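# Move small cardboard box from desk to recessed shelf section

## Task

Pick up the small cardboard box on the desk and set it down on a shelf belonging to the shelving section at the far end of the aisle that is set back deeper than the other sections. It must rest on the shelf board itself, not on top of a carton, and must stay there without the robot holding it. The robot must not tip over or finish leaning.

## Robot and tools

ROBOT. A Hello Robot Stretch 4 with one arm. It has an omni-wheel base, a lift that slides up a mast, an arm that telescopes forward, a three-joint wrist (yaw, pitch, roll) and a two-finger gripper. It stands about 1.6 m tall, and the base rim lies within 0.23 m of the base origin. A loose object may occasionally get a brief push from outside.

FRAMES. Base frame: origin on the floor below the base centre, x ahead, y to the left, z up. hand_pose is reported in this frame and marks a point between the open fingertips; with all wrist joints at zero its axes line up with the base frame, though the printed position can be somewhat off. The odometry frame is where the base frame was when the scene began.

execute_actions. Argument "actions" is a list holding exactly one action (or empty, which only returns state and images). Optional "cameras": a list of head_camera, head_left_camera, head_right_camera, wrist_camera or "all"; omitted or null means all, [] means none, an unknown name rejects the call. An action contains "base", "joints", or both, optionally with "pace" and "contact_limits"; alternatively it is just {"end_of_arm": "enable_torque"}, which re-powers any wrist or gripper motor that shut itself off so it holds in place. All motions in one action begin together and may finish at different times.

"base" is a relative move from the position measured in the latest state report, and takes exactly one key: translate_m (metres straight ahead, positive forward, -2 to 2), strafe_m (metres sideways, positive left, -2 to 2) or rotate_rad (radians in place, positive counter-clockwise from above, -3.2 to 3.2).

"joints" is a set of absolute targets keyed by name: lift_m 0 to 1.2 m; arm_m 0 to 0.55 m extension; wrist_yaw_rad -1.134 to 4.276 (0 straight ahead, positive left, 3.14 folded back, above 3.4 the arm may interfere); wrist_pitch_rad -1.117 to 4.259 (0 level, 1.57 pointing down); wrist_roll_rad -1.117 to 4.259 (0 puts the fingers level with each other; positive turns clockwise as seen from behind); gripper_m -0.038 to 0.141 m fingertip gap (negative means fingers pressing together). Done tolerances: lift and arm ±0.004, yaw and roll ±0.02, pitch ±0.05, gripper ±0.004. A joint target outside its range gets clipped and reported; any other bad value or unknown key refuses the whole call. One action runs at most 15 s. Example: {"base": {"translate_m": 0.3}, "joints": {"gripper_m": 0.05}, "pace": "fast"}.

"pace": "slow", "default", "fast" or "max" (default if absent). Base speed up to 0.1/0.3/0.4/0.6 m/s and turning up to 1/2/3/4 rad/s; with the lift above 0.2 at the start of a base move these are reduced, down to 0.3 m/s and 1 rad/s at lift 1.2. "contact_limits": only {"arm_m": value}, 0 (gentlest) to 0.75 (firmest), default 0.5; beyond it the arm stops with contact_stop.

A joint or the base left out of an action may still be driving toward an earlier target without the status showing it. If any call reports a stop, the remaining execute_actions, wait and finished_scene calls in that same reply are skipped.

wait: "seconds" 0 to 10; commands nothing and returns state and images.

zoom_image: "camera" and "region" [x0, y0, x1, y1] in pixels of that camera's latest full image, top-left origin, at most 504 by 504; gives a closer view.

finished_scene: "scene" is the current scene's number; ends it irreversibly once the last command has been held, and reports success plus the next task if any. The box must already be resting stably on the shelf, released. Replying with no tool call ends the run. If resuming after a break, first send an empty execute_actions to learn the scene and task.

RESULTS. base_status and joint_status tell how each motion of the last accepted action ended: "done" (for the base this only means wheels turned the commanded amount, slip included); "off_target" (stopped short, may still push); "contact_stop_at_<key>" (blocked, target dropped, that part goes slack: a slack lift may sag under load, slack wheels may roll); "limit_stop_at_<name>"; "time_out"; "torque_fault" (wrist/gripper motor went limp, needs enable_torque). "limit_stop_at_tilt" means a lean beyond 6 degrees: lift, arm and wheels go slack and ignore commands until it eases. "limit_stop_at_own_body" means a joint was about to hit the robot; move it away. It tends to occur with pitch below -0.2 plus roll below -0.4 or above 4. Slack parts hold again when next commanded. on_its_own lists what happened without command; its "held at" is a target, not a position.

lidar_m: 12 rough distances from the base origin, 30-degree sectors, first straight ahead, then counter-clockwise (4th left, 7th back, 10th right); "-" is nothing seen or closer than 0.25 m. Covers about 0.15 m up to robot height, so tabletops register; may miss glass, thin legs and things behind. wrist_depth_mm: 7x7 grid of median depths from the wrist camera, top-left first, 100 to 2000 mm, "-" if unknown; the robot's body appears.

base_odometry counts wheel rotation only; heading -3.142 to 3.142, positive left. If turned_by_wheels and turned_by_imu differ by over about 0.1 rad, expect a collision or slip and a heading error of roughly their difference. base_tilt in degrees, forward and right positive, with a constant bias up to about 1.5. motor_effort is percent of maximum, positive toward higher joint values (wheels: positive turns the base right), bracket = peak in last action; readings are noisy and biased. An effort outside its rest range suggests pushing or carrying a load.

GRIPPING. Command a gap smaller than the object; a smaller value squeezes harder and pulls the object toward the wrist by up to a third of the shortfall. Gap reading and "done" do not prove a grasp; a firm squeeze at a target of 0 or more shows in gripper effort. Fingertips pressed on a surface can stick; raise the lift.

CAMERAS. head_camera on the mast top looks forward and down (turn the base to aim it); head_left_camera and head_right_camera are fisheyes beside it, looking more steeply down and showing the base and arm; wrist_camera sits behind the fingers with fingertips near the bottom of its image. Calibration (OpenCV conventions; T_world_to_cam maps base frame to camera, metres): head_camera pinhole+radial 420x560, K=[[239.694, 0, 208.287], [0, 239.694, 279.172], [0, 0, 1]], pos_world=[0.100268, 0.00185478, 1.55354]; head_left_camera fisheye 420x672, fx=fy=181.849, c=(208.838, 335.905), pos_world=[0.0940172, 0.0810718, 1.55043]; head_right_camera fisheye 420x672, fx=fy=180.472, c=(209.099, 335.573), pos_world=[0.0967249, -0.0729464, 1.55128]; wrist_camera pinhole+radial 616x392, K=[[369.828, 0, 305.59], [0, 369.828, 197.262], [0, 0, 1]], pos_world=[0.103168, 0.0797964, 0.497266] at start. Expect small errors, larger for the wrist camera with the arm out.

CAUTIONS. To unfold the wrist at the start, send lift_m 0.4 with wrist_yaw_rad 0. Do not drive or turn with over 1 kg held and arm_m above 0.2, especially at fast paces; avoid steady pushes, mostly with the gripper high or a high contact limit. A wrist motor overloaded (gripper pressed into something, or over about 2 kg held level) faults. Avoid drops, slips, slams and hard hits; shorter robot motion is better.

Each tool is called in YAML: its name, and indented under it one key for each argument.

## Session

execute_actions:
  actions: []

Scene clock: 0.00 s.
base_odometry: x=+0.000 y=+0.000 heading=+0.000 (m, m, rad; odometry frame)
turned_by_wheels: +0.000 (rad since the last result)
turned_by_imu: +0.000 (rad since the last result)
base_tilt: forward=+0.2 right=-0.1 (deg)
lidar_m: 2.01 1.44 1.39 1.45 0.85 0.81 0.86 2.32 2.29 2.42 1.45 1.24
base_status: not commanded
joint_positions: lift_m=+0.267 arm_m=-0.002 wrist_yaw_rad=+3.199 wrist_pitch_rad=+0.007 wrist_roll_rad=-0.006 gripper_m=+0.057
joint_status: not commanded
motor_effort: lift_m=+19 arm_m=-1 wrist_yaw_rad=-1 wrist_pitch_rad=-8 wrist_roll_rad=+1 gripper_m=-4 wheel_0=+0 wheel_1=+0 wheel_2=+0 (%)
hand_pose: x=-0.1241 y=+0.0708 z=+0.4431 quat_wxyz=(-0.029, -0.003, -0.003, +1.000) (m; base frame)
wrist_depth_mm: - - 138 - 1756 1537 1366 / - - 138 - 1708 991 842 / - 111 140 1397 1708 1499 1397 / 147 143 213 - 1808 1576 1397 / 202 - - - 1708 1576 1366 / 200 1397 1229 1229 1160 1336 1336 / 198 960 976 - 1008 946 960
pictures: head_camera, head_left_camera, head_right_camera, wrist_camera
Images, in order (width x height): head_camera 420x560, head_left_camera 420x672, head_right_camera 420x672, wrist_camera 616x392.

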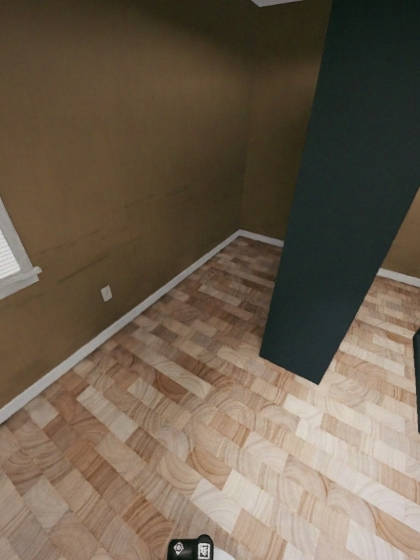

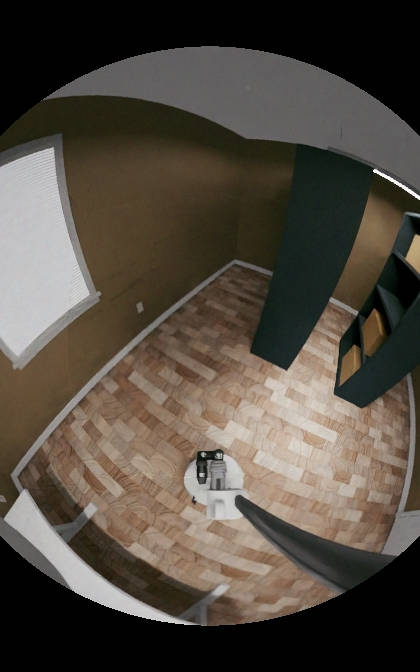

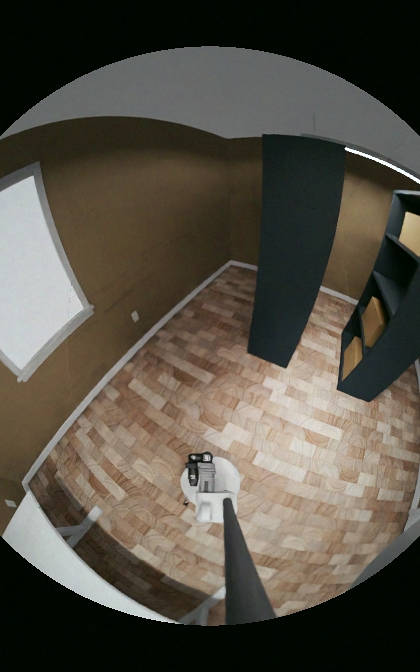

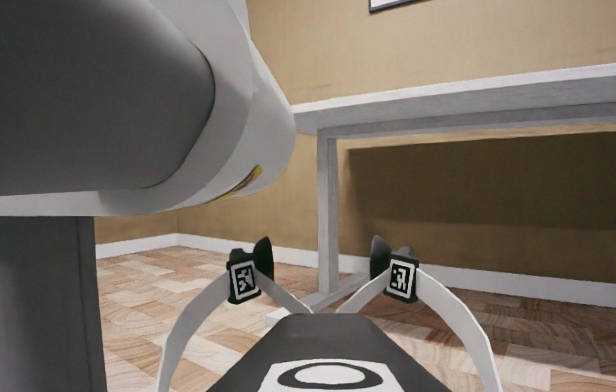

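The desk is behind. Turn around.

execute_actions:
  actions:
    - {"base": {"rotate_rad": 3.14}, "joints": {"lift_m": 0.4, "wrist_yaw_rad": 0}}
  cameras: ["head_camera", "head_left_camera"]

Scene clock: 6.20 s.
base_odometry: x=+0.000 y=+0.000 heading=+3.140 (m, m, rad; odometry frame)
turned_by_wheels: +3.140 (rad since the last result)
turned_by_imu: +3.167 (rad since the last result)
base_tilt: forward=+0.2 right=-0.1 (deg)
lidar_m: 0.85 2.34 2.27 2.39 1.44 1.24 2.07 1.48 1.40 1.50 0.84 0.82
base_status: done
joint_positions: lift_m=+0.400 arm_m=-0.002 wrist_yaw_rad=+0.000 wrist_pitch_rad=+0.007 wrist_roll_rad=-0.006 gripper_m=+0.057
joint_status: all done
motor_effort: lift_m=+22(25) arm_m=-1(1) wrist_yaw_rad=-1(7) wrist_pitch_rad=-8(7) wrist_roll_rad=+1(1) gripper_m=-2(2) wheel_0=-1(5) wheel_1=+1(5) wheel_2=+0(6) (%)
hand_pose: x=+0.4574 y=-0.0873 z=+0.5760 quat_wxyz=(+1.000, -0.003, +0.003, +0.000) (m; base frame)
wrist_depth_mm: - - 1863 1618 1430 1255 1160 / - - 1863 1708 1464 1255 1138 / - - 1808 960 878 668 661 / - - 1983 1661 1464 1308 1138 / - - 1921 1618 1397 1308 1160 / 1708 1808 1464 1138 1397 1281 1160 / 1255 1205 1229 - 1255 1160 1118
pictures: head_camera, head_left_camera
Images, in order (width x height): head_camera 420x560, head_left_camera 420x672.

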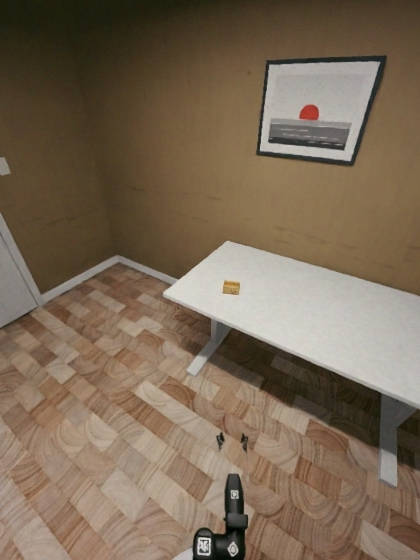

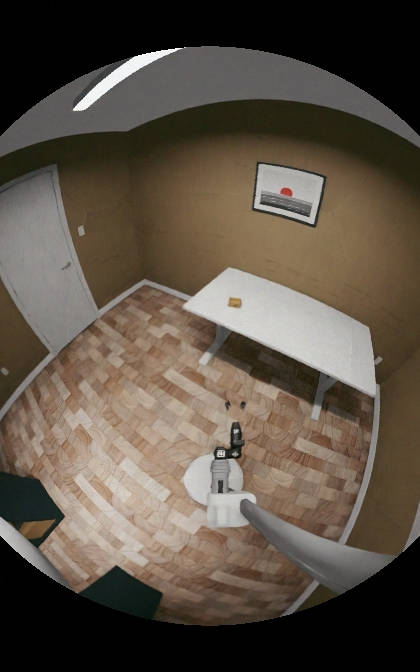

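execute_actions:
  actions:
    - {"joints": {"lift_m": 0.65, "gripper_m": 0.13, "wrist_pitch_rad": 0.0}}
  cameras: ["wrist_camera"]

Scene clock: 15.27 s.
base_odometry: x=+0.000 y=+0.000 heading=+3.140 (m, m, rad; odometry frame)
turned_by_wheels: +0.000 (rad since the last result)
turned_by_imu: +0.000 (rad since the last result)
base_tilt: forward=+0.2 right=-0.1 (deg)
lidar_m: 0.85 2.32 2.26 2.41 1.45 1.24 2.05 1.48 1.41 1.49 0.86 0.81
base_status: not commanded
joint_positions: lift_m=+0.650 arm_m=-0.002 wrist_yaw_rad=+0.000 wrist_pitch_rad=+0.002 wrist_roll_rad=-0.006 gripper_m=+0.130
joint_status: all done
motor_effort: lift_m=+23(23) arm_m=-1(1) wrist_yaw_rad=+0(3) wrist_pitch_rad=-9(10) wrist_roll_rad=+1(0) gripper_m=-1(2) wheel_0=-1(1) wheel_1=+1(1) wheel_2=+0(0) (%)
hand_pose: x=+0.4574 y=-0.0873 z=+0.8271 quat_wxyz=(+1.000, -0.003, +0.001, +0.000) (m; base frame)
wrist_depth_mm: - - 1921 1618 1366 1229 1118 / 1983 - 1921 1661 1464 1255 1160 / - - 1921 1708 1464 1281 1138 / 1921 - 1983 1661 1499 1308 1160 / 1983 - 891 809 778 654 741 / - - 1983 165 1397 539 1138 / 1756 1756 1808 - 1464 1308 1182
pictures: wrist_camera
camera_calibration (this result's frames):
wrist_camera: T_world_to_cam=[[0.0226003, -0.999442, -0.0245994, -0.0668865], [-0.0417616, 0.0236404, -0.998848, 0.890825], [0.998872, 0.0236015, -0.041204, -0.191223], [0, 0, 0, 1]] pos_world=[0.229722, -0.0833955, 0.880274]
Images, in order (width x height): wrist_camera 616x392.

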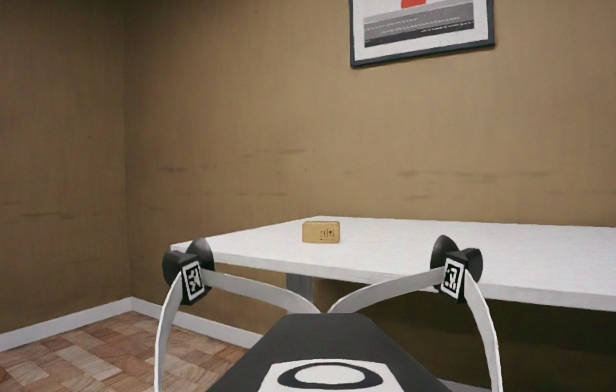

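execute_actions:
  actions:
    - {"base": {"translate_m": 0.3}, "joints": {"lift_m": 0.63, "arm_m": 0.2}}
  cameras: ["wrist_camera"]

Scene clock: 23.90 s.
base_odometry: x=-0.300 y=+0.000 heading=+3.140 (m, m, rad; odometry frame)
turned_by_wheels: +0.000 (rad since the last result)
turned_by_imu: -0.002 (rad since the last result)
base_tilt: forward=+0.2 right=-0.1 (deg)
lidar_m: 0.59 0.81 2.09 2.26 1.63 1.51 1.60 1.63 1.56 0.82 0.56 0.54
base_status: done
joint_positions: lift_m=+0.630 arm_m=+0.199 wrist_yaw_rad=+0.000 wrist_pitch_rad=+0.002 wrist_roll_rad=-0.006 gripper_m=+0.130
joint_status: all done
motor_effort: lift_m=+14(21) arm_m=+4(5) wrist_yaw_rad=-3(1) wrist_pitch_rad=-7(9) wrist_roll_rad=+1(1) gripper_m=-1(1) wheel_0=+1(6) wheel_1=+0(7) wheel_2=+0(11) (%)
hand_pose: x=+0.6587 y=-0.0874 z=+0.8080 quat_wxyz=(+1.000, -0.003, +0.001, +0.000) (m; base frame)
wrist_depth_mm: 1808 1576 1308 1098 976 854 778 / 1863 1618 1336 1138 991 854 778 / 1863 1618 1308 1118 991 878 798 / 1863 1661 1366 1138 1025 878 809 / 1808 1661 707 603 683 574 634 / 382 387 362 166 351 340 366 / 1661 286 287 - 282 260 267
pictures: wrist_camera
camera_calibration (this result's frames):
wrist_camera: T_world_to_cam=[[0.0225066, -0.999444, -0.024591, -0.0718832], [-0.0413824, 0.0236448, -0.998864, 0.879827], [0.99889, 0.0234987, -0.0408273, -0.393422], [0, 0, 0, 1]] pos_world=[0.431013, -0.0834017, 0.860997]
Images, in order (width x height): wrist_camera 616x392.

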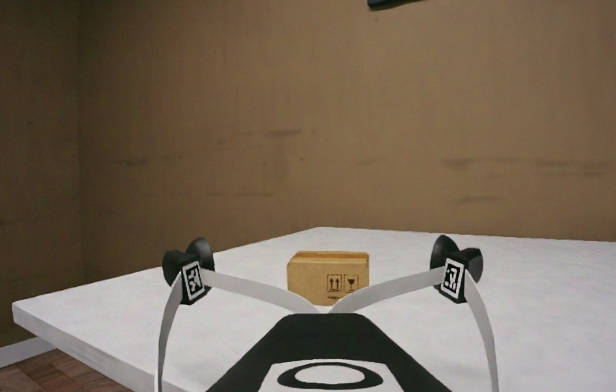

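execute_actions:
  actions:
    - {"joints": {"lift_m": 0.605, "arm_m": 0.3, "gripper_m": 0.141}}
  cameras: ["wrist_camera", "head_camera"]

Scene clock: 30.97 s.
base_odometry: x=-0.300 y=+0.000 heading=+3.140 (m, m, rad; odometry frame)
turned_by_wheels: +0.000 (rad since the last result)
turned_by_imu: +0.000 (rad since the last result)
base_tilt: forward=+0.2 right=-0.1 (deg)
lidar_m: 0.66 0.79 2.11 2.22 1.60 1.51 1.59 1.62 1.55 0.80 0.59 0.55
base_status: not commanded
joint_positions: lift_m=+0.605 arm_m=+0.299 wrist_yaw_rad=+0.000 wrist_pitch_rad=+0.002 wrist_roll_rad=-0.006 gripper_m=+0.141
joint_status: all done
motor_effort: lift_m=+14(15) arm_m=+4(3) wrist_yaw_rad=+1(0) wrist_pitch_rad=-8(8) wrist_roll_rad=+1(1) gripper_m=+1(0) wheel_0=+1(1) wheel_1=+0(1) wheel_2=+0(0) (%)
hand_pose: x=+0.7587 y=-0.0874 z=+0.7830 quat_wxyz=(+1.000, -0.003, +0.001, +0.000) (m; base frame)
wrist_depth_mm: 1661 1464 1205 1025 891 788 723 / 1618 1499 1229 1025 891 798 715 / 1708 1499 1229 1025 904 788 732 / 1708 1499 1229 1060 931 798 732 / 1808 1499 585 439 549 459 521 / 315 320 294 168 287 279 298 / 227 221 236 - 231 220 -
pictures: head_camera, wrist_camera
camera_calibration (this result's frames):
wrist_camera: T_world_to_cam=[[0.0224505, -0.999445, -0.024591, -0.0747214], [-0.0413758, 0.0236472, -0.998864, 0.859021], [0.998891, 0.0234424, -0.040822, -0.494327], [0, 0, 0, 1]] pos_world=[0.530999, -0.0834052, 0.836028]
Images, in order (width x height): head_camera 420x560, wrist_camera 616x392.

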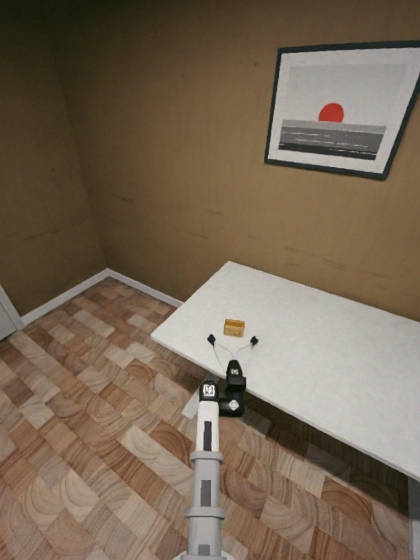

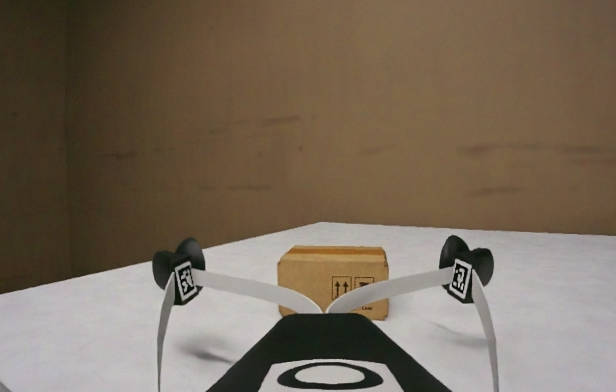

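execute_actions:
  actions:
    - {"joints": {"arm_m": 0.43}}
  cameras: ["wrist_camera"]

execute_actions:
  actions:
    - {"joints": {"gripper_m": 0.04}}
  cameras: ["wrist_camera"]

Scene clock: 36.47 s.
base_odometry: x=-0.300 y=+0.000 heading=+3.140 (m, m, rad; odometry frame)
turned_by_wheels: +0.000 (rad since the last result)
turned_by_imu: +0.000 (rad since the last result)
base_tilt: forward=+0.2 right=-0.1 (deg)
lidar_m: 0.68 0.81 2.09 2.24 1.62 1.49 1.58 1.63 1.55 0.81 0.59 0.55
base_status: not commanded
joint_positions: lift_m=+0.605 arm_m=+0.429 wrist_yaw_rad=+0.000 wrist_pitch_rad=+0.002 wrist_roll_rad=-0.006 gripper_m=+0.141
joint_status: all done
motor_effort: lift_m=+14(14) arm_m=+4(5) wrist_yaw_rad=+1(0) wrist_pitch_rad=-9(7) wrist_roll_rad=+1(1) gripper_m=-1(2) wheel_0=+1(1) wheel_1=-1(0) wheel_2=+0(0) (%)
hand_pose: x=+0.8887 y=-0.0874 z=+0.7830 quat_wxyz=(+1.000, -0.003, +0.001, +0.000) (m; base frame)
wrist_depth_mm: 1618 1281 1060 891 778 676 621 / 1576 1281 1060 904 788 683 621 / 1618 1281 1078 904 778 691 627 / 1618 1308 1060 931 798 707 634 / 1661 1336 585 569 554 459 517 / 315 315 272 167 175 278 300 / 227 220 236 - 155 213 -
pictures: wrist_camera
camera_calibration (this result's frames):
wrist_camera: T_world_to_cam=[[0.0224557, -0.999445, -0.0245909, -0.0776425], [-0.0413776, 0.0236469, -0.998864, 0.8644], [0.998891, 0.0234476, -0.0408236, -0.624156], [0, 0, 0, 1]] pos_world=[0.660974, -0.0834049, 0.836028]
Images, in order (width x height): wrist_camera 616x392.

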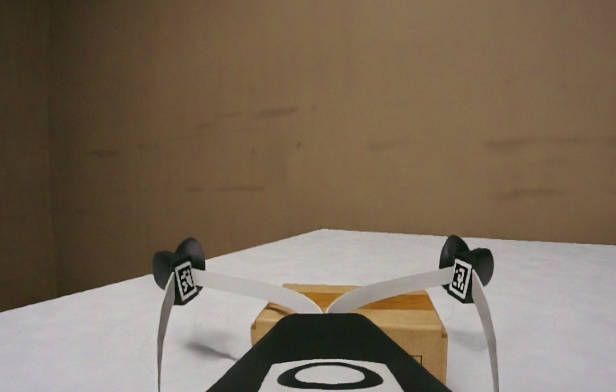

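Scene clock: 38.47 s.
base_odometry: x=-0.300 y=+0.000 heading=+3.140 (m, m, rad; odometry frame)
turned_by_wheels: +0.000 (rad since the last result)
turned_by_imu: +0.000 (rad since the last result)
base_tilt: forward=+0.2 right=-0.1 (deg)
lidar_m: 0.64 0.82 2.10 2.24 1.62 1.50 1.55 1.63 1.56 0.79 0.58 0.55
base_status: not commanded
joint_positions: lift_m=+0.605 arm_m=+0.429 wrist_yaw_rad=+0.000 wrist_pitch_rad=+0.002 wrist_roll_rad=-0.006 gripper_m=+0.040
joint_status: all done
motor_effort: lift_m=+14(14) arm_m=+4(4) wrist_yaw_rad=-1(1) wrist_pitch_rad=-8(7) wrist_roll_rad=+1(1) gripper_m=-12(13) wheel_0=+1(1) wheel_1=-1(1) wheel_2=+0(1) (%)
hand_pose: x=+0.8887 y=-0.0874 z=+0.7830 quat_wxyz=(+1.000, -0.003, +0.001, +0.000) (m; base frame)
wrist_depth_mm: 1576 1255 1025 878 768 676 621 / 1576 1255 1042 891 768 683 621 / 1618 1308 1042 891 778 683 627 / 1576 1308 1060 917 788 699 627 / 1618 1366 1008 569 549 539 512 / 312 319 189 180 186 278 298 / 226 219 220 - 151 213 -
pictures: wrist_camera
camera_calibration (this result's frames):
wrist_camera: T_world_to_cam=[[0.0223651, -0.999447, -0.024591, -0.0775881], [-0.0413753, 0.0236508, -0.998864, 0.864398], [0.998893, 0.0233571, -0.0408235, -0.624157], [0, 0, 0, 1]] pos_world=[0.660967, -0.0834104, 0.836028]
Images, in order (width x height): wrist_camera 616x392.

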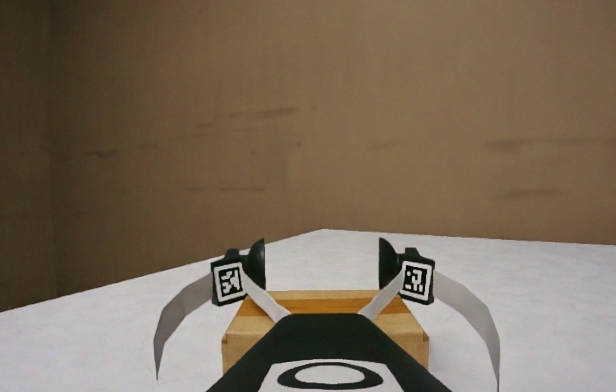

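Gripped. Lift and retract.

execute_actions:
  actions:
    - {"joints": {"lift_m": 0.7, "arm_m": 0.05}}
  cameras: ["head_camera"]

Scene clock: 43.63 s.
base_odometry: x=-0.300 y=+0.000 heading=+3.140 (m, m, rad; odometry frame)
turned_by_wheels: +0.000 (rad since the last result)
turned_by_imu: -0.001 (rad since the last result)
base_tilt: forward=+0.2 right=-0.1 (deg)
lidar_m: 0.58 0.80 2.10 2.25 1.63 1.51 1.57 1.61 1.57 0.80 0.59 0.56
base_status: not commanded
joint_positions: lift_m=+0.700 arm_m=+0.051 wrist_yaw_rad=+0.000 wrist_pitch_rad=+0.002 wrist_roll_rad=-0.006 gripper_m=+0.040
joint_status: all done
motor_effort: lift_m=+23(22) arm_m=-4(4) wrist_yaw_rad=+0(7) wrist_pitch_rad=-7(9) wrist_roll_rad=+1(0) gripper_m=-2(12) wheel_0=-1(1) wheel_1=+0(1) wheel_2=+0(0) (%)
hand_pose: x=+0.5101 y=-0.0875 z=+0.8772 quat_wxyz=(+1.000, -0.003, +0.001, +0.000) (m; base frame)
wrist_depth_mm: 1921 1863 1499 1281 1098 946 878 / 1863 1863 1499 1255 1118 1008 891 / 1863 1863 1576 1281 1138 1008 878 / 1808 1921 1576 1308 1160 1008 904 / 1808 1863 1576 1042 866 960 891 / 1863 585 496 197 488 554 549 / 1863 1661 433 - 427 384 402
pictures: head_camera
Images, in order (width x height): head_camera 420x560.

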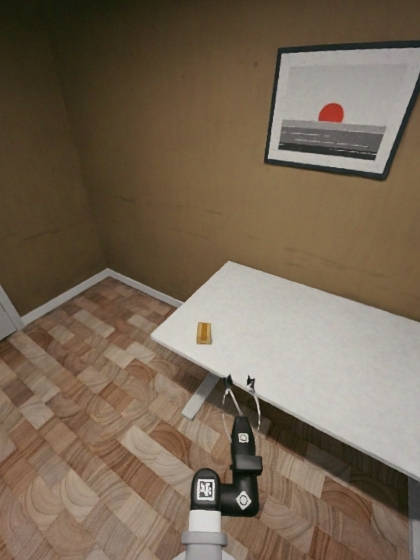

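execute_actions:
  actions:
    - {"base": {"strafe_m": 0.12}, "joints": {"lift_m": 0.605, "arm_m": 0.2, "gripper_m": 0.141}}
  cameras: ["wrist_camera", "head_camera"]

Scene clock: 50.33 s.
base_odometry: x=-0.300 y=-0.120 heading=+3.140 (m, m, rad; odometry frame)
turned_by_wheels: +0.000 (rad since the last result)
turned_by_imu: +0.000 (rad since the last result)
base_tilt: forward=+0.2 right=-0.1 (deg)
lidar_m: 0.63 2.06 2.01 2.14 1.53 1.46 1.50 1.74 1.65 0.89 0.66 0.62
base_status: done
joint_positions: lift_m=+0.605 arm_m=+0.199 wrist_yaw_rad=+0.000 wrist_pitch_rad=+0.002 wrist_roll_rad=-0.006 gripper_m=+0.141
joint_status: all done
motor_effort: lift_m=+14(22) arm_m=+4(2) wrist_yaw_rad=+0(1) wrist_pitch_rad=-8(8) wrist_roll_rad=+1(1) gripper_m=+0(5) wheel_0=+0(9) wheel_1=-1(9) wheel_2=+1(1) (%)
hand_pose: x=+0.6587 y=-0.0874 z=+0.7830 quat_wxyz=(+1.000, -0.003, +0.001, +0.000) (m; base frame)
wrist_depth_mm: 1661 1756 1397 1182 1042 917 820 / 1661 1708 1397 1205 1042 917 831 / 1708 1756 1430 1205 1060 931 842 / 1708 1808 1430 1229 1060 946 854 / 1756 1863 580 382 559 459 525 / 1708 389 298 168 290 279 298 / 1618 1661 1499 - 231 219 -
pictures: head_camera, wrist_camera
camera_calibration (this result's frames):
wrist_camera: T_world_to_cam=[[0.022554, -0.999444, -0.0245403, -0.0725547], [-0.041424, 0.0235912, -0.998863, 0.854883], [0.998887, 0.0235449, -0.0408689, -0.394396], [0, 0, 0, 1]] pos_world=[0.431006, -0.0833961, 0.836012]
Images, in order (width x height): head_camera 420x560, wrist_camera 616x392.

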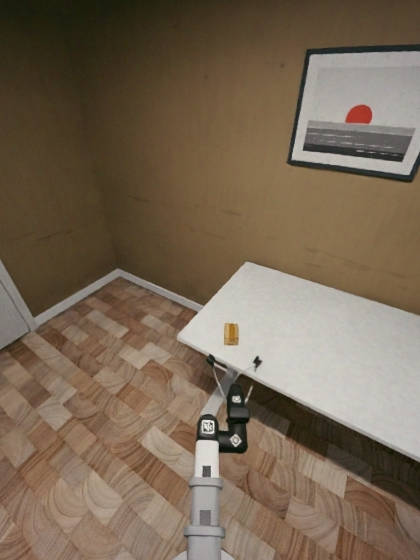

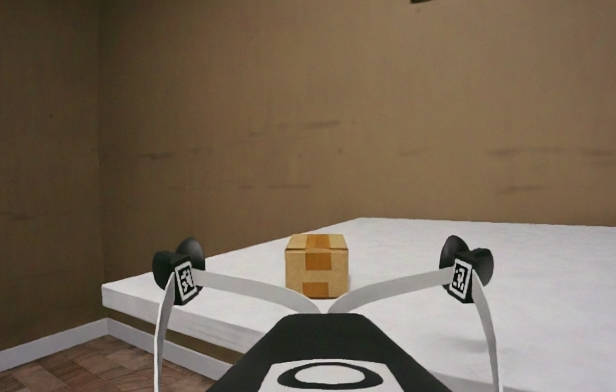

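execute_actions:
  actions:
    - {"joints": {"arm_m": 0.37}}
  cameras: []

execute_actions:
  actions:
    - {"joints": {"gripper_m": 0.025}}
  cameras: ["wrist_camera"]

Scene clock: 56.77 s.
base_odometry: x=-0.300 y=-0.120 heading=+3.140 (m, m, rad; odometry frame)
turned_by_wheels: +0.000 (rad since the last result)
turned_by_imu: +0.000 (rad since the last result)
base_tilt: forward=+0.2 right=-0.1 (deg)
lidar_m: 0.73 2.04 2.02 2.15 1.53 1.46 1.50 1.72 1.66 0.89 0.64 0.61
base_status: not commanded
joint_positions: lift_m=+0.605 arm_m=+0.369 wrist_yaw_rad=+0.000 wrist_pitch_rad=+0.002 wrist_roll_rad=-0.006 gripper_m=+0.141
joint_status: all done
motor_effort: lift_m=+14(14) arm_m=+4(8) wrist_yaw_rad=+0(1) wrist_pitch_rad=-8(8) wrist_roll_rad=+1(1) gripper_m=+0(2) wheel_0=+0(0) wheel_1=-1(1) wheel_2=+1(1) (%)
hand_pose: x=+0.8287 y=-0.0874 z=+0.7830 quat_wxyz=(+1.000, -0.003, +0.001, +0.000) (m; base frame)
wrist_depth_mm: 1661 1430 1182 1008 878 778 715 / 1618 1464 1182 1042 891 778 707 / 1618 1464 1205 1042 904 788 723 / 1618 1537 1229 1060 904 798 723 / 1661 1499 1160 564 554 459 521 / 1576 319 273 168 267 278 298 / 228 220 236 - 232 219 -
pictures: none
No camera images: the call's "cameras" was empty. Leave "cameras" out to get every camera's image.

Scene clock: 58.93 s.
base_odometry: x=-0.300 y=-0.120 heading=+3.140 (m, m, rad; odometry frame)
turned_by_wheels: +0.000 (rad since the last result)
turned_by_imu: +0.000 (rad since the last result)
base_tilt: forward=+0.2 right=-0.2 (deg)
lidar_m: 0.72 2.04 2.01 2.15 1.53 1.45 1.51 1.74 1.65 0.88 0.65 0.60
base_status: not commanded
joint_positions: lift_m=+0.605 arm_m=+0.369 wrist_yaw_rad=+0.000 wrist_pitch_rad=+0.002 wrist_roll_rad=-0.006 gripper_m=+0.025
joint_status: all done
motor_effort: lift_m=+14(14) arm_m=+4(4) wrist_yaw_rad=-1(2) wrist_pitch_rad=-6(8) wrist_roll_rad=+1(1) gripper_m=-18(18) wheel_0=+0(0) wheel_1=-1(1) wheel_2=+0(1) (%)
hand_pose: x=+0.8287 y=-0.0874 z=+0.7831 quat_wxyz=(+1.000, -0.003, +0.001, +0.000) (m; base frame)
wrist_depth_mm: 1618 1464 1205 1008 878 788 715 / 1661 1464 1205 1060 891 778 723 / 1661 1499 1229 1042 904 798 723 / 1661 1499 1255 1025 904 809 732 / 1708 1499 1229 580 492 539 517 / 1576 322 274 182 197 266 300 / 229 219 237 - 233 215 -
pictures: wrist_camera
camera_calibration (this result's frames):
wrist_camera: T_world_to_cam=[[0.0225202, -0.999445, -0.0245286, -0.0763794], [-0.0408947, 0.0235934, -0.998885, 0.861656], [0.99891, 0.0234982, -0.0403407, -0.564617], [0, 0, 0, 1]] pos_world=[0.600959, -0.0833989, 0.836044]
Images, in order (width x height): wrist_camera 616x392.

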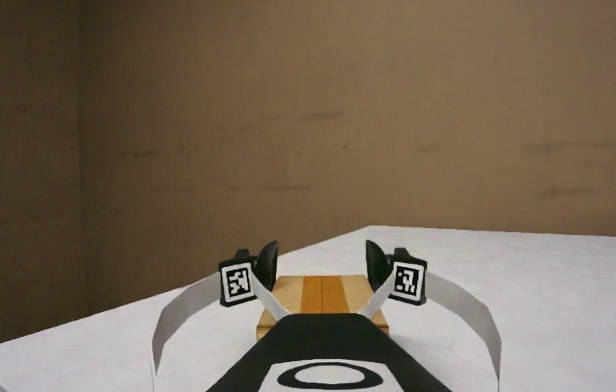

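execute_actions:
  actions:
    - {"joints": {"lift_m": 0.7}}
  cameras: ["head_camera"]

Scene clock: 65.03 s.
base_odometry: x=-0.300 y=-0.120 heading=+3.140 (m, m, rad; odometry frame)
turned_by_wheels: +0.000 (rad since the last result)
turned_by_imu: +0.000 (rad since the last result)
base_tilt: forward=+0.2 right=-0.1 (deg)
lidar_m: 0.64 2.06 2.02 2.14 1.53 1.45 1.52 1.73 1.65 0.90 0.65 0.61
base_status: not commanded
joint_positions: lift_m=+0.700 arm_m=+0.369 wrist_yaw_rad=+0.000 wrist_pitch_rad=+0.003 wrist_roll_rad=-0.006 gripper_m=+0.025
joint_status: all done
motor_effort: lift_m=+23(22) arm_m=+4(4) wrist_yaw_rad=-1(2) wrist_pitch_rad=-9(9) wrist_roll_rad=+1(1) gripper_m=-16(19) wheel_0=+0(0) wheel_1=-1(1) wheel_2=+0(1) (%)
hand_pose: x=+0.8287 y=-0.0874 z=+0.8770 quat_wxyz=(+1.000, -0.003, +0.001, +0.000) (m; base frame)
wrist_depth_mm: 1576 1430 1182 1025 878 778 707 / 1661 1464 1205 1008 891 788 715 / 1618 1464 1205 1025 917 809 723 / 1661 1537 1229 1060 904 798 723 / 1661 1537 1255 1042 866 788 723 / 1618 1537 1182 187 200 480 539 / 1576 1576 427 - 424 387 399
pictures: head_camera
Images, in order (width x height): head_camera 420x560.

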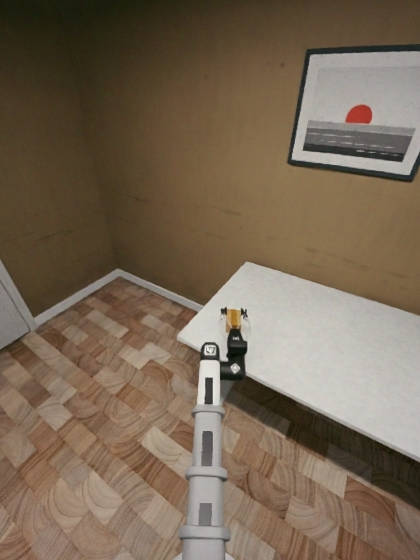

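Held. Retract and turn toward the shelves (turning so the shelves come into view).

execute_actions:
  actions:
    - {"base": {"rotate_rad": 2.4}, "joints": {"arm_m": 0.0}}
  cameras: ["head_camera", "head_left_camera"]

Scene clock: 70.63 s.
base_odometry: x=-0.300 y=-0.120 heading=-0.743 (m, m, rad; odometry frame)
turned_by_wheels: +2.400 (rad since the last result)
turned_by_imu: +2.421 (rad since the last result)
base_tilt: forward=+0.2 right=-0.1 (deg)
lidar_m: 1.52 1.46 1.91 1.65 1.66 0.70 0.61 0.63 0.73 2.03 2.03 1.64
base_status: done
joint_positions: lift_m=+0.700 arm_m=+0.001 wrist_yaw_rad=+0.000 wrist_pitch_rad=+0.003 wrist_roll_rad=-0.006 gripper_m=+0.025
joint_status: all done
motor_effort: lift_m=+22(23) arm_m=-4(5) wrist_yaw_rad=-2(2) wrist_pitch_rad=-10(11) wrist_roll_rad=+1(0) gripper_m=-16(16) wheel_0=-1(8) wheel_1=+1(4) wheel_2=+1(7) (%)
hand_pose: x=+0.4601 y=-0.0874 z=+0.8770 quat_wxyz=(+1.000, -0.003, +0.002, +0.000) (m; base frame)
wrist_depth_mm: 1118 1160 - 1808 1366 - - / 1160 1160 - - 1336 - - / 1138 1160 - - 1430 - - / 1160 1205 - - 1366 - - / 1138 1182 - 1661 1366 - - / 1160 1205 - 188 198 - - / 1160 1160 1863 - 1464 1708 1863
pictures: head_camera, head_left_camera
Images, in order (width x height): head_camera 420x560, head_left_camera 420x672.

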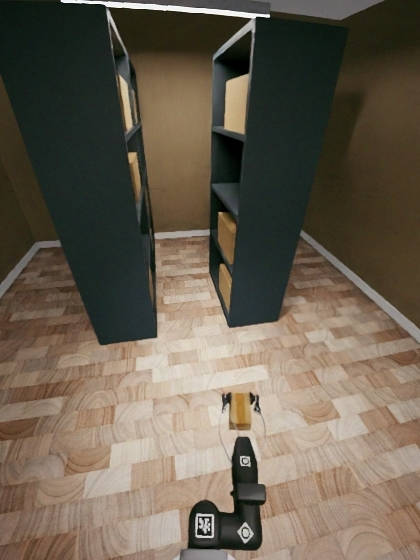

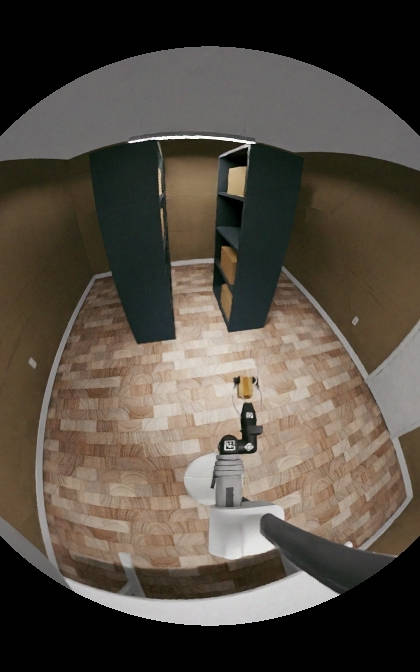

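execute_actions:
  actions:
    - {"base": {"strafe_m": 0.12}}
  cameras: []

execute_actions:
  actions:
    - {"base": {"translate_m": 0.9}}
  cameras: ["head_camera", "head_left_camera"]

Scene clock: 92.23 s.
base_odometry: x=-0.219 y=-0.031 heading=-0.743 (m, m, rad; odometry frame)
turned_by_wheels: +0.000 (rad since the last result)
turned_by_imu: +0.000 (rad since the last result)
base_tilt: forward=+0.2 right=-0.1 (deg)
lidar_m: 1.42 1.43 1.79 1.52 1.54 0.74 0.65 0.65 0.77 2.14 2.15 1.62
base_status: done
joint_positions: lift_m=+0.700 arm_m=+0.001 wrist_yaw_rad=+0.000 wrist_pitch_rad=+0.003 wrist_roll_rad=-0.006 gripper_m=+0.025
joint_status: not commanded
motor_effort: lift_m=+21(22) arm_m=-4(4) wrist_yaw_rad=+1(1) wrist_pitch_rad=-10(11) wrist_roll_rad=+1(1) gripper_m=-15(17) wheel_0=+1(10) wheel_1=-1(7) wheel_2=+0(4) (%)
hand_pose: x=+0.4601 y=-0.0874 z=+0.8770 quat_wxyz=(+1.000, -0.003, +0.002, +0.000) (m; base frame)
wrist_depth_mm: 1098 1160 - - 1308 - - / 1098 1160 - - 1336 - - / 1098 1160 - - 1336 - - / 1118 1160 - - 1336 - - / 1138 1160 - - 1397 - - / 1138 1138 1205 187 198 1430 - / 1430 1160 1708 - 1397 1618 1863
pictures: none
No camera images: the call's "cameras" was empty. Leave "cameras" out to get every camera's image.

Scene clock: 96.70 s.
base_odometry: x=+0.444 y=-0.640 heading=-0.743 (m, m, rad; odometry frame)
turned_by_wheels: +0.000 (rad since the last result)
turned_by_imu: -0.004 (rad since the last result)
base_tilt: forward=+0.2 right=-0.1 (deg)
lidar_m: 0.85 0.57 0.66 1.77 1.75 1.76 1.52 1.51 2.23 1.96 1.96 0.68
base_status: done
joint_positions: lift_m=+0.700 arm_m=+0.001 wrist_yaw_rad=+0.000 wrist_pitch_rad=+0.003 wrist_roll_rad=-0.006 gripper_m=+0.025
joint_status: not commanded
motor_effort: lift_m=+22(22) arm_m=-4(4) wrist_yaw_rad=-2(0) wrist_pitch_rad=-11(10) wrist_roll_rad=+1(1) gripper_m=-17(15) wheel_0=+1(4) wheel_1=-1(5) wheel_2=+1(10) (%)
hand_pose: x=+0.4601 y=-0.0874 z=+0.8770 quat_wxyz=(+1.000, -0.003, +0.002, +0.000) (m; base frame)
wrist_depth_mm: 715 1366 - 1255 1229 407 418 / 715 1618 - 1281 1336 415 424 / 723 - - 1336 1281 415 430 / 1118 1229 - 1336 1366 418 433 / 1118 1255 - 1281 609 421 439 / 1098 1160 - 187 199 418 442 / 798 1160 1983 - 615 430 445
pictures: head_camera, head_left_camera
Images, in order (width x height): head_camera 420x560, head_left_camera 420x672.

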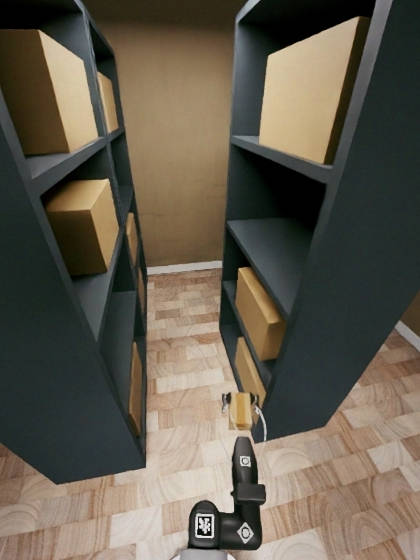

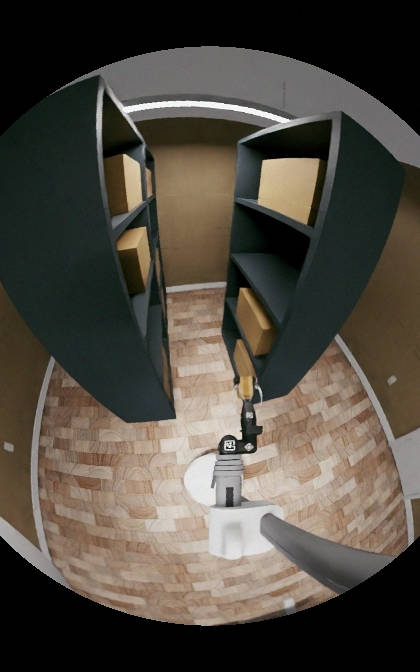

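execute_actions:
  actions:
    - {"base": {"rotate_rad": 0.175}}
  cameras: ["head_camera"]

Scene clock: 105.30 s.
base_odometry: x=+0.444 y=-0.640 heading=-0.568 (m, m, rad; odometry frame)
turned_by_wheels: +0.175 (rad since the last result)
turned_by_imu: +0.176 (rad since the last result)
base_tilt: forward=+0.2 right=-0.1 (deg)
lidar_m: 1.01 0.58 0.75 1.76 1.78 1.63 1.53 1.58 2.07 1.96 0.85 0.66
base_status: done
joint_positions: lift_m=+0.700 arm_m=+0.001 wrist_yaw_rad=+0.000 wrist_pitch_rad=+0.003 wrist_roll_rad=-0.006 gripper_m=+0.025
joint_status: not commanded
motor_effort: lift_m=+22(22) arm_m=-4(4) wrist_yaw_rad=+0(1) wrist_pitch_rad=-11(10) wrist_roll_rad=+1(1) gripper_m=-17(17) wheel_0=-1(5) wheel_1=-1(0) wheel_2=-1(3) (%)
hand_pose: x=+0.4601 y=-0.0874 z=+0.8770 quat_wxyz=(+1.000, -0.003, +0.002, +0.000) (m; base frame)
wrist_depth_mm: 732 809 1661 - 1205 1182 1042 / 723 732 1863 - 1229 1281 1025 / 500 750 - - 1229 778 427 / 1098 1229 1983 - 1255 1281 1025 / 1098 1229 1255 - 854 691 554 / 1008 1118 931 187 199 549 544 / 798 788 1255 - 1281 615 559
pictures: head_camera
Images, in order (width x height): head_camera 420x560.

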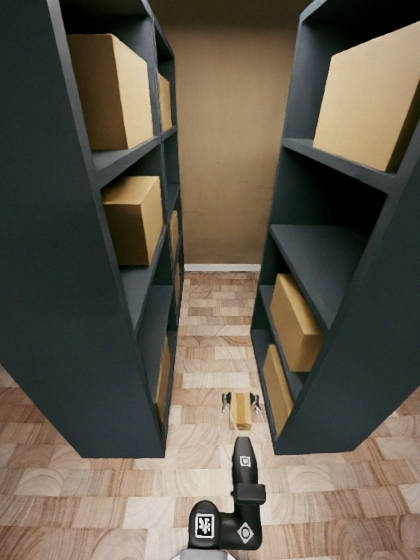

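execute_actions:
  actions:
    - {"base": {"strafe_m": -0.06}}
  cameras: []

execute_actions:
  actions:
    - {"base": {"translate_m": 0.9}}
  cameras: ["head_camera", "head_right_camera"]

Scene clock: 115.33 s.
base_odometry: x=+0.411 y=-0.691 heading=-0.569 (m, m, rad; odometry frame)
turned_by_wheels: +0.000 (rad since the last result)
turned_by_imu: +0.000 (rad since the last result)
base_tilt: forward=+0.2 right=-0.1 (deg)
lidar_m: 1.14 0.60 0.76 1.80 1.83 1.62 1.53 1.55 2.01 1.91 0.83 0.65
base_status: done
joint_positions: lift_m=+0.700 arm_m=+0.001 wrist_yaw_rad=+0.000 wrist_pitch_rad=+0.003 wrist_roll_rad=-0.006 gripper_m=+0.025
joint_status: not commanded
motor_effort: lift_m=+22(22) arm_m=-4(4) wrist_yaw_rad=-1(1) wrist_pitch_rad=-10(10) wrist_roll_rad=+1(1) gripper_m=-18(16) wheel_0=-1(6) wheel_1=+0(9) wheel_2=+0(0) (%)
hand_pose: x=+0.4601 y=-0.0874 z=+0.8770 quat_wxyz=(+1.000, -0.003, +0.002, +0.000) (m; base frame)
wrist_depth_mm: 732 1025 - - 1229 1138 343 / 741 820 - - 1229 1205 347 / 732 842 - - 1255 591 345 / 1182 1229 - - 1281 1281 351 / 1182 1229 1308 - 715 597 357 / 1042 1118 1229 187 199 382 357 / 778 809 1464 - 750 564 359
pictures: none
No camera images: the call's "cameras" was empty. Leave "cameras" out to get every camera's image.

Scene clock: 119.83 s.
base_odometry: x=+1.170 y=-1.175 heading=-0.568 (m, m, rad; odometry frame)
turned_by_wheels: +0.000 (rad since the last result)
turned_by_imu: -0.004 (rad since the last result)
base_tilt: forward=+0.2 right=-0.1 (deg)
lidar_m: 1.50 0.48 0.31 0.29 0.30 0.41 3.26 0.45 0.31 0.28 0.29 0.38
base_status: done
joint_positions: lift_m=+0.700 arm_m=+0.001 wrist_yaw_rad=+0.000 wrist_pitch_rad=+0.003 wrist_roll_rad=-0.006 gripper_m=+0.025
joint_status: not commanded
motor_effort: lift_m=+22(22) arm_m=-4(4) wrist_yaw_rad=-1(1) wrist_pitch_rad=-11(10) wrist_roll_rad=+1(1) gripper_m=-16(17) wheel_0=+2(3) wheel_1=+0(4) wheel_2=+2(10) (%)
hand_pose: x=+0.4601 y=-0.0874 z=+0.8770 quat_wxyz=(+1.000, -0.003, +0.002, +0.000) (m; base frame)
wrist_depth_mm: 1138 1205 1308 1308 1336 1255 324 / 1229 1281 1336 1308 1336 1281 325 / 1138 1255 1308 1366 1366 1308 289 / 1229 1255 1336 1336 1397 1336 332 / 707 931 1336 1366 1336 1308 336 / 634 854 1281 187 198 336 340 / 640 831 1336 - 1430 370 342
pictures: head_camera, head_right_camera
Images, in order (width x height): head_camera 420x560, head_right_camera 420x672.

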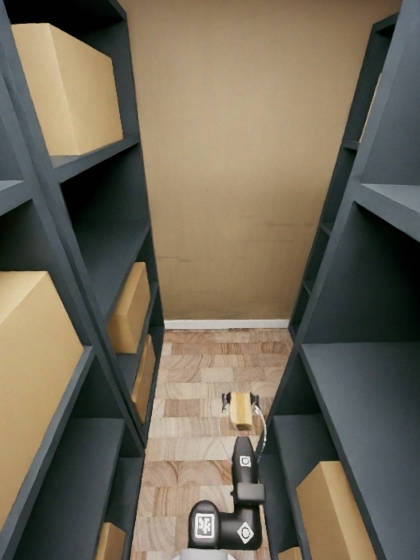

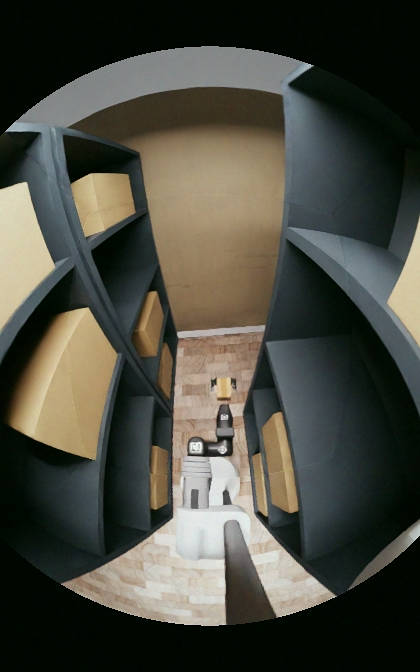

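execute_actions:
  actions:
    - {"base": {"translate_m": 0.6}}
  cameras: ["head_camera", "head_right_camera"]

Scene clock: 130.70 s.
base_odometry: x=+1.676 y=-1.498 heading=-0.568 (m, m, rad; odometry frame)
turned_by_wheels: +0.000 (rad since the last result)
turned_by_imu: -0.003 (rad since the last result)
base_tilt: forward=+0.2 right=-0.1 (deg)
lidar_m: 0.89 0.51 0.35 0.32 0.32 0.45 - 0.40 0.27 0.25 0.74 0.98
base_status: done
joint_positions: lift_m=+0.700 arm_m=+0.001 wrist_yaw_rad=+0.000 wrist_pitch_rad=+0.003 wrist_roll_rad=-0.006 gripper_m=+0.025
joint_status: not commanded
motor_effort: lift_m=+22(22) arm_m=-4(4) wrist_yaw_rad=-1(0) wrist_pitch_rad=-9(11) wrist_roll_rad=+1(1) gripper_m=-15(16) wheel_0=+2(5) wheel_1=+0(1) wheel_2=+2(10) (%)
hand_pose: x=+0.4601 y=-0.0874 z=+0.8770 quat_wxyz=(+1.000, -0.003, +0.002, +0.000) (m; base frame)
wrist_depth_mm: 647 699 699 707 723 723 732 / 640 699 707 715 723 723 732 / 647 707 707 723 723 732 732 / 661 707 723 723 732 741 750 / 661 723 715 732 732 732 759 / 654 715 723 188 198 750 768 / 654 723 732 - 750 759 768
pictures: head_camera, head_right_camera
Images, in order (width x height): head_camera 420x560, head_right_camera 420x672.

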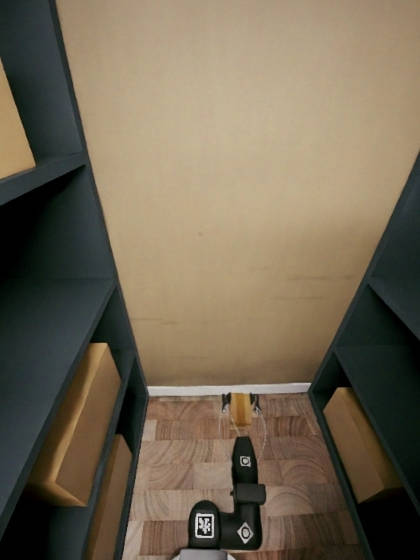

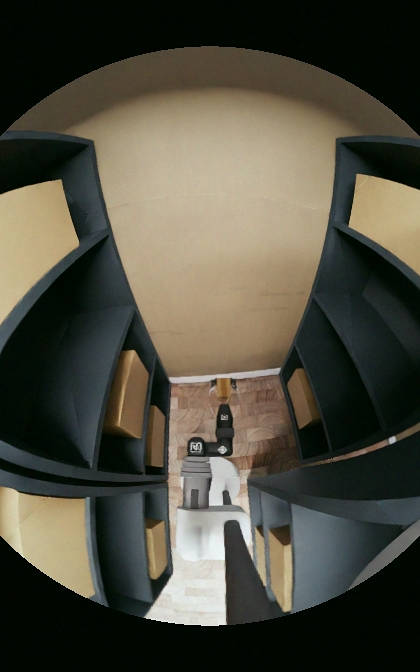

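execute_actions:
  actions:
    - {"base": {"translate_m": 0.3}}
  cameras: []

execute_actions:
  actions:
    - {"base": {"rotate_rad": -1.57}, "pace": "slow"}
  cameras: ["head_camera", "head_right_camera"]

Scene clock: 143.23 s.
base_odometry: x=+1.929 y=-1.659 heading=-0.568 (m, m, rad; odometry frame)
turned_by_wheels: +0.000 (rad since the last result)
turned_by_imu: -0.002 (rad since the last result)
base_tilt: forward=+0.2 right=-0.1 (deg)
lidar_m: 0.62 0.53 0.37 0.34 0.34 0.49 1.16 0.39 0.41 0.69 0.72 0.66
base_status: done
joint_positions: lift_m=+0.700 arm_m=+0.001 wrist_yaw_rad=+0.000 wrist_pitch_rad=+0.003 wrist_roll_rad=-0.006 gripper_m=+0.025
joint_status: not commanded
motor_effort: lift_m=+22(22) arm_m=-4(4) wrist_yaw_rad=-1(1) wrist_pitch_rad=-11(10) wrist_roll_rad=+1(1) gripper_m=-16(15) wheel_0=+0(6) wheel_1=-1(5) wheel_2=+1(11) (%)
hand_pose: x=+0.4601 y=-0.0874 z=+0.8770 quat_wxyz=(+1.000, -0.003, +0.002, +0.000) (m; base frame)
wrist_depth_mm: 397 402 410 410 413 418 424 / 399 407 407 413 418 421 424 / 399 407 410 413 421 424 430 / 404 407 415 418 424 430 433 / 410 413 415 427 427 433 439 / 410 418 421 187 198 436 439 / 415 418 418 - 433 439 445
pictures: none
No camera images: the call's "cameras" was empty. Leave "cameras" out to get every camera's image.

Scene clock: 146.10 s.
base_odometry: x=+1.929 y=-1.659 heading=-2.138 (m, m, rad; odometry frame)
turned_by_wheels: -1.570 (rad since the last result)
turned_by_imu: -1.584 (rad since the last result)
base_tilt: forward=+0.2 right=-0.1 (deg)
lidar_m: 0.68 0.71 0.67 0.62 0.55 0.37 0.34 0.35 0.47 1.21 0.38 0.40
base_status: done
joint_positions: lift_m=+0.700 arm_m=+0.001 wrist_yaw_rad=+0.000 wrist_pitch_rad=+0.003 wrist_roll_rad=-0.006 gripper_m=+0.025
joint_status: not commanded
motor_effort: lift_m=+22(22) arm_m=-4(4) wrist_yaw_rad=+0(1) wrist_pitch_rad=-10(11) wrist_roll_rad=+1(0) gripper_m=-16(16) wheel_0=+0(3) wheel_1=+0(6) wheel_2=+3(4) (%)
hand_pose: x=+0.4601 y=-0.0874 z=+0.8770 quat_wxyz=(+1.000, -0.003, +0.002, +0.000) (m; base frame)
wrist_depth_mm: 878 917 904 917 585 384 282 / 904 917 917 931 591 389 285 / 480 549 615 676 488 399 290 / 917 931 946 946 615 397 294 / 931 946 946 946 492 402 291 / 931 946 946 187 198 329 291 / 798 750 820 - 517 394 289
pictures: head_camera, head_right_camera
Images, in order (width x height): head_camera 420x560, head_right_camera 420x672.

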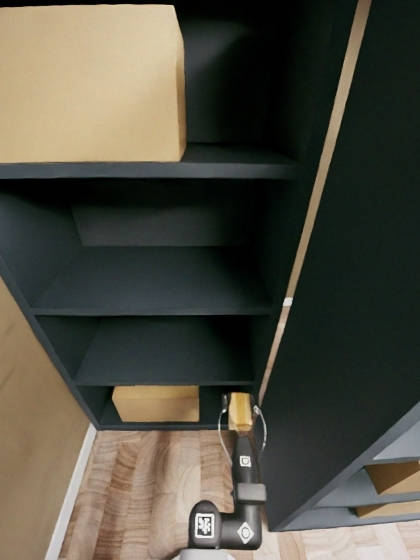

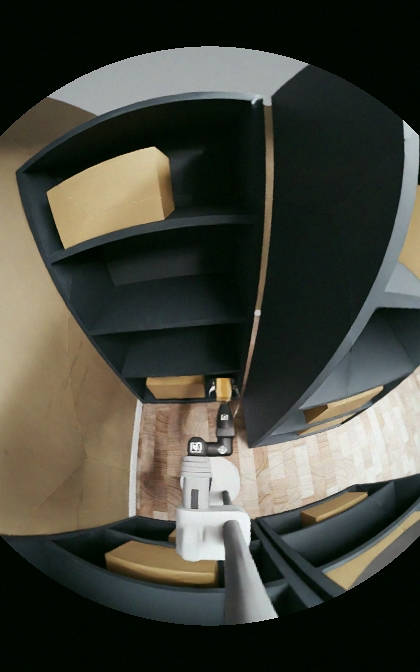

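execute_actions:
  actions:
    - {"base": {"strafe_m": 0.2}, "joints": {"lift_m": 0.9}}
  cameras: ["head_camera", "wrist_camera"]

Scene clock: 154.83 s.
base_odometry: x=+2.097 y=-1.767 heading=-2.138 (m, m, rad; odometry frame)
turned_by_wheels: +0.000 (rad since the last result)
turned_by_imu: +0.000 (rad since the last result)
base_tilt: forward=+0.2 right=-0.1 (deg)
lidar_m: 0.67 0.65 0.46 0.41 0.44 0.39 0.35 0.37 0.52 1.18 0.55 0.67
base_status: done
joint_positions: lift_m=+0.900 arm_m=+0.001 wrist_yaw_rad=+0.000 wrist_pitch_rad=+0.003 wrist_roll_rad=-0.006 gripper_m=+0.025
joint_status: all done
motor_effort: lift_m=+23(25) arm_m=-4(4) wrist_yaw_rad=+0(0) wrist_pitch_rad=-10(11) wrist_roll_rad=+1(1) gripper_m=-14(17) wheel_0=+1(8) wheel_1=-1(6) wheel_2=+1(3) (%)
hand_pose: x=+0.4601 y=-0.0874 z=+1.0769 quat_wxyz=(+1.000, -0.003, +0.002, +0.000) (m; base frame)
wrist_depth_mm: 640 676 699 707 715 627 488 / 715 917 917 917 946 640 488 / 715 891 931 931 931 654 496 / 707 917 917 946 946 654 500 / 634 715 699 691 676 574 496 / 469 473 477 189 197 496 500 / 691 931 931 - 976 654 504
pictures: head_camera, wrist_camera
camera_calibration (this result's frames):
wrist_camera: T_world_to_cam=[[0.0223535, -0.999448, -0.0245641, -0.0607946], [-0.0424327, 0.0235996, -0.998821, 1.14071], [0.998849, 0.0233694, -0.0418817, -0.182913], [0, 0, 0, 1]] pos_world=[0.232465, -0.0834068, 1.13021]
Images, in order (width x height): head_camera 420x560, wrist_camera 616x392.

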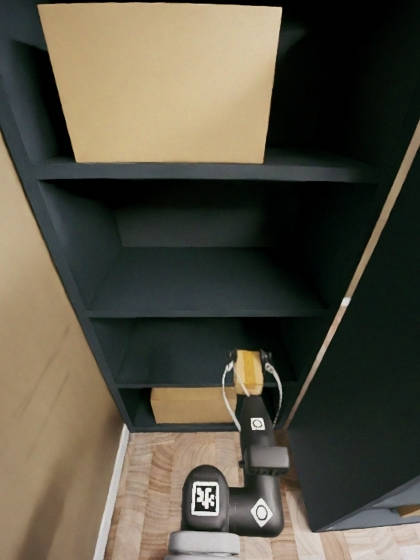

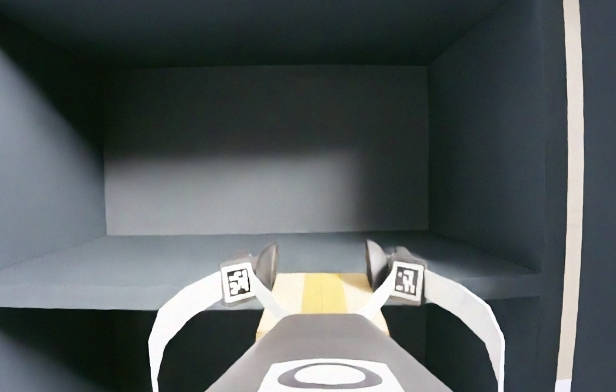

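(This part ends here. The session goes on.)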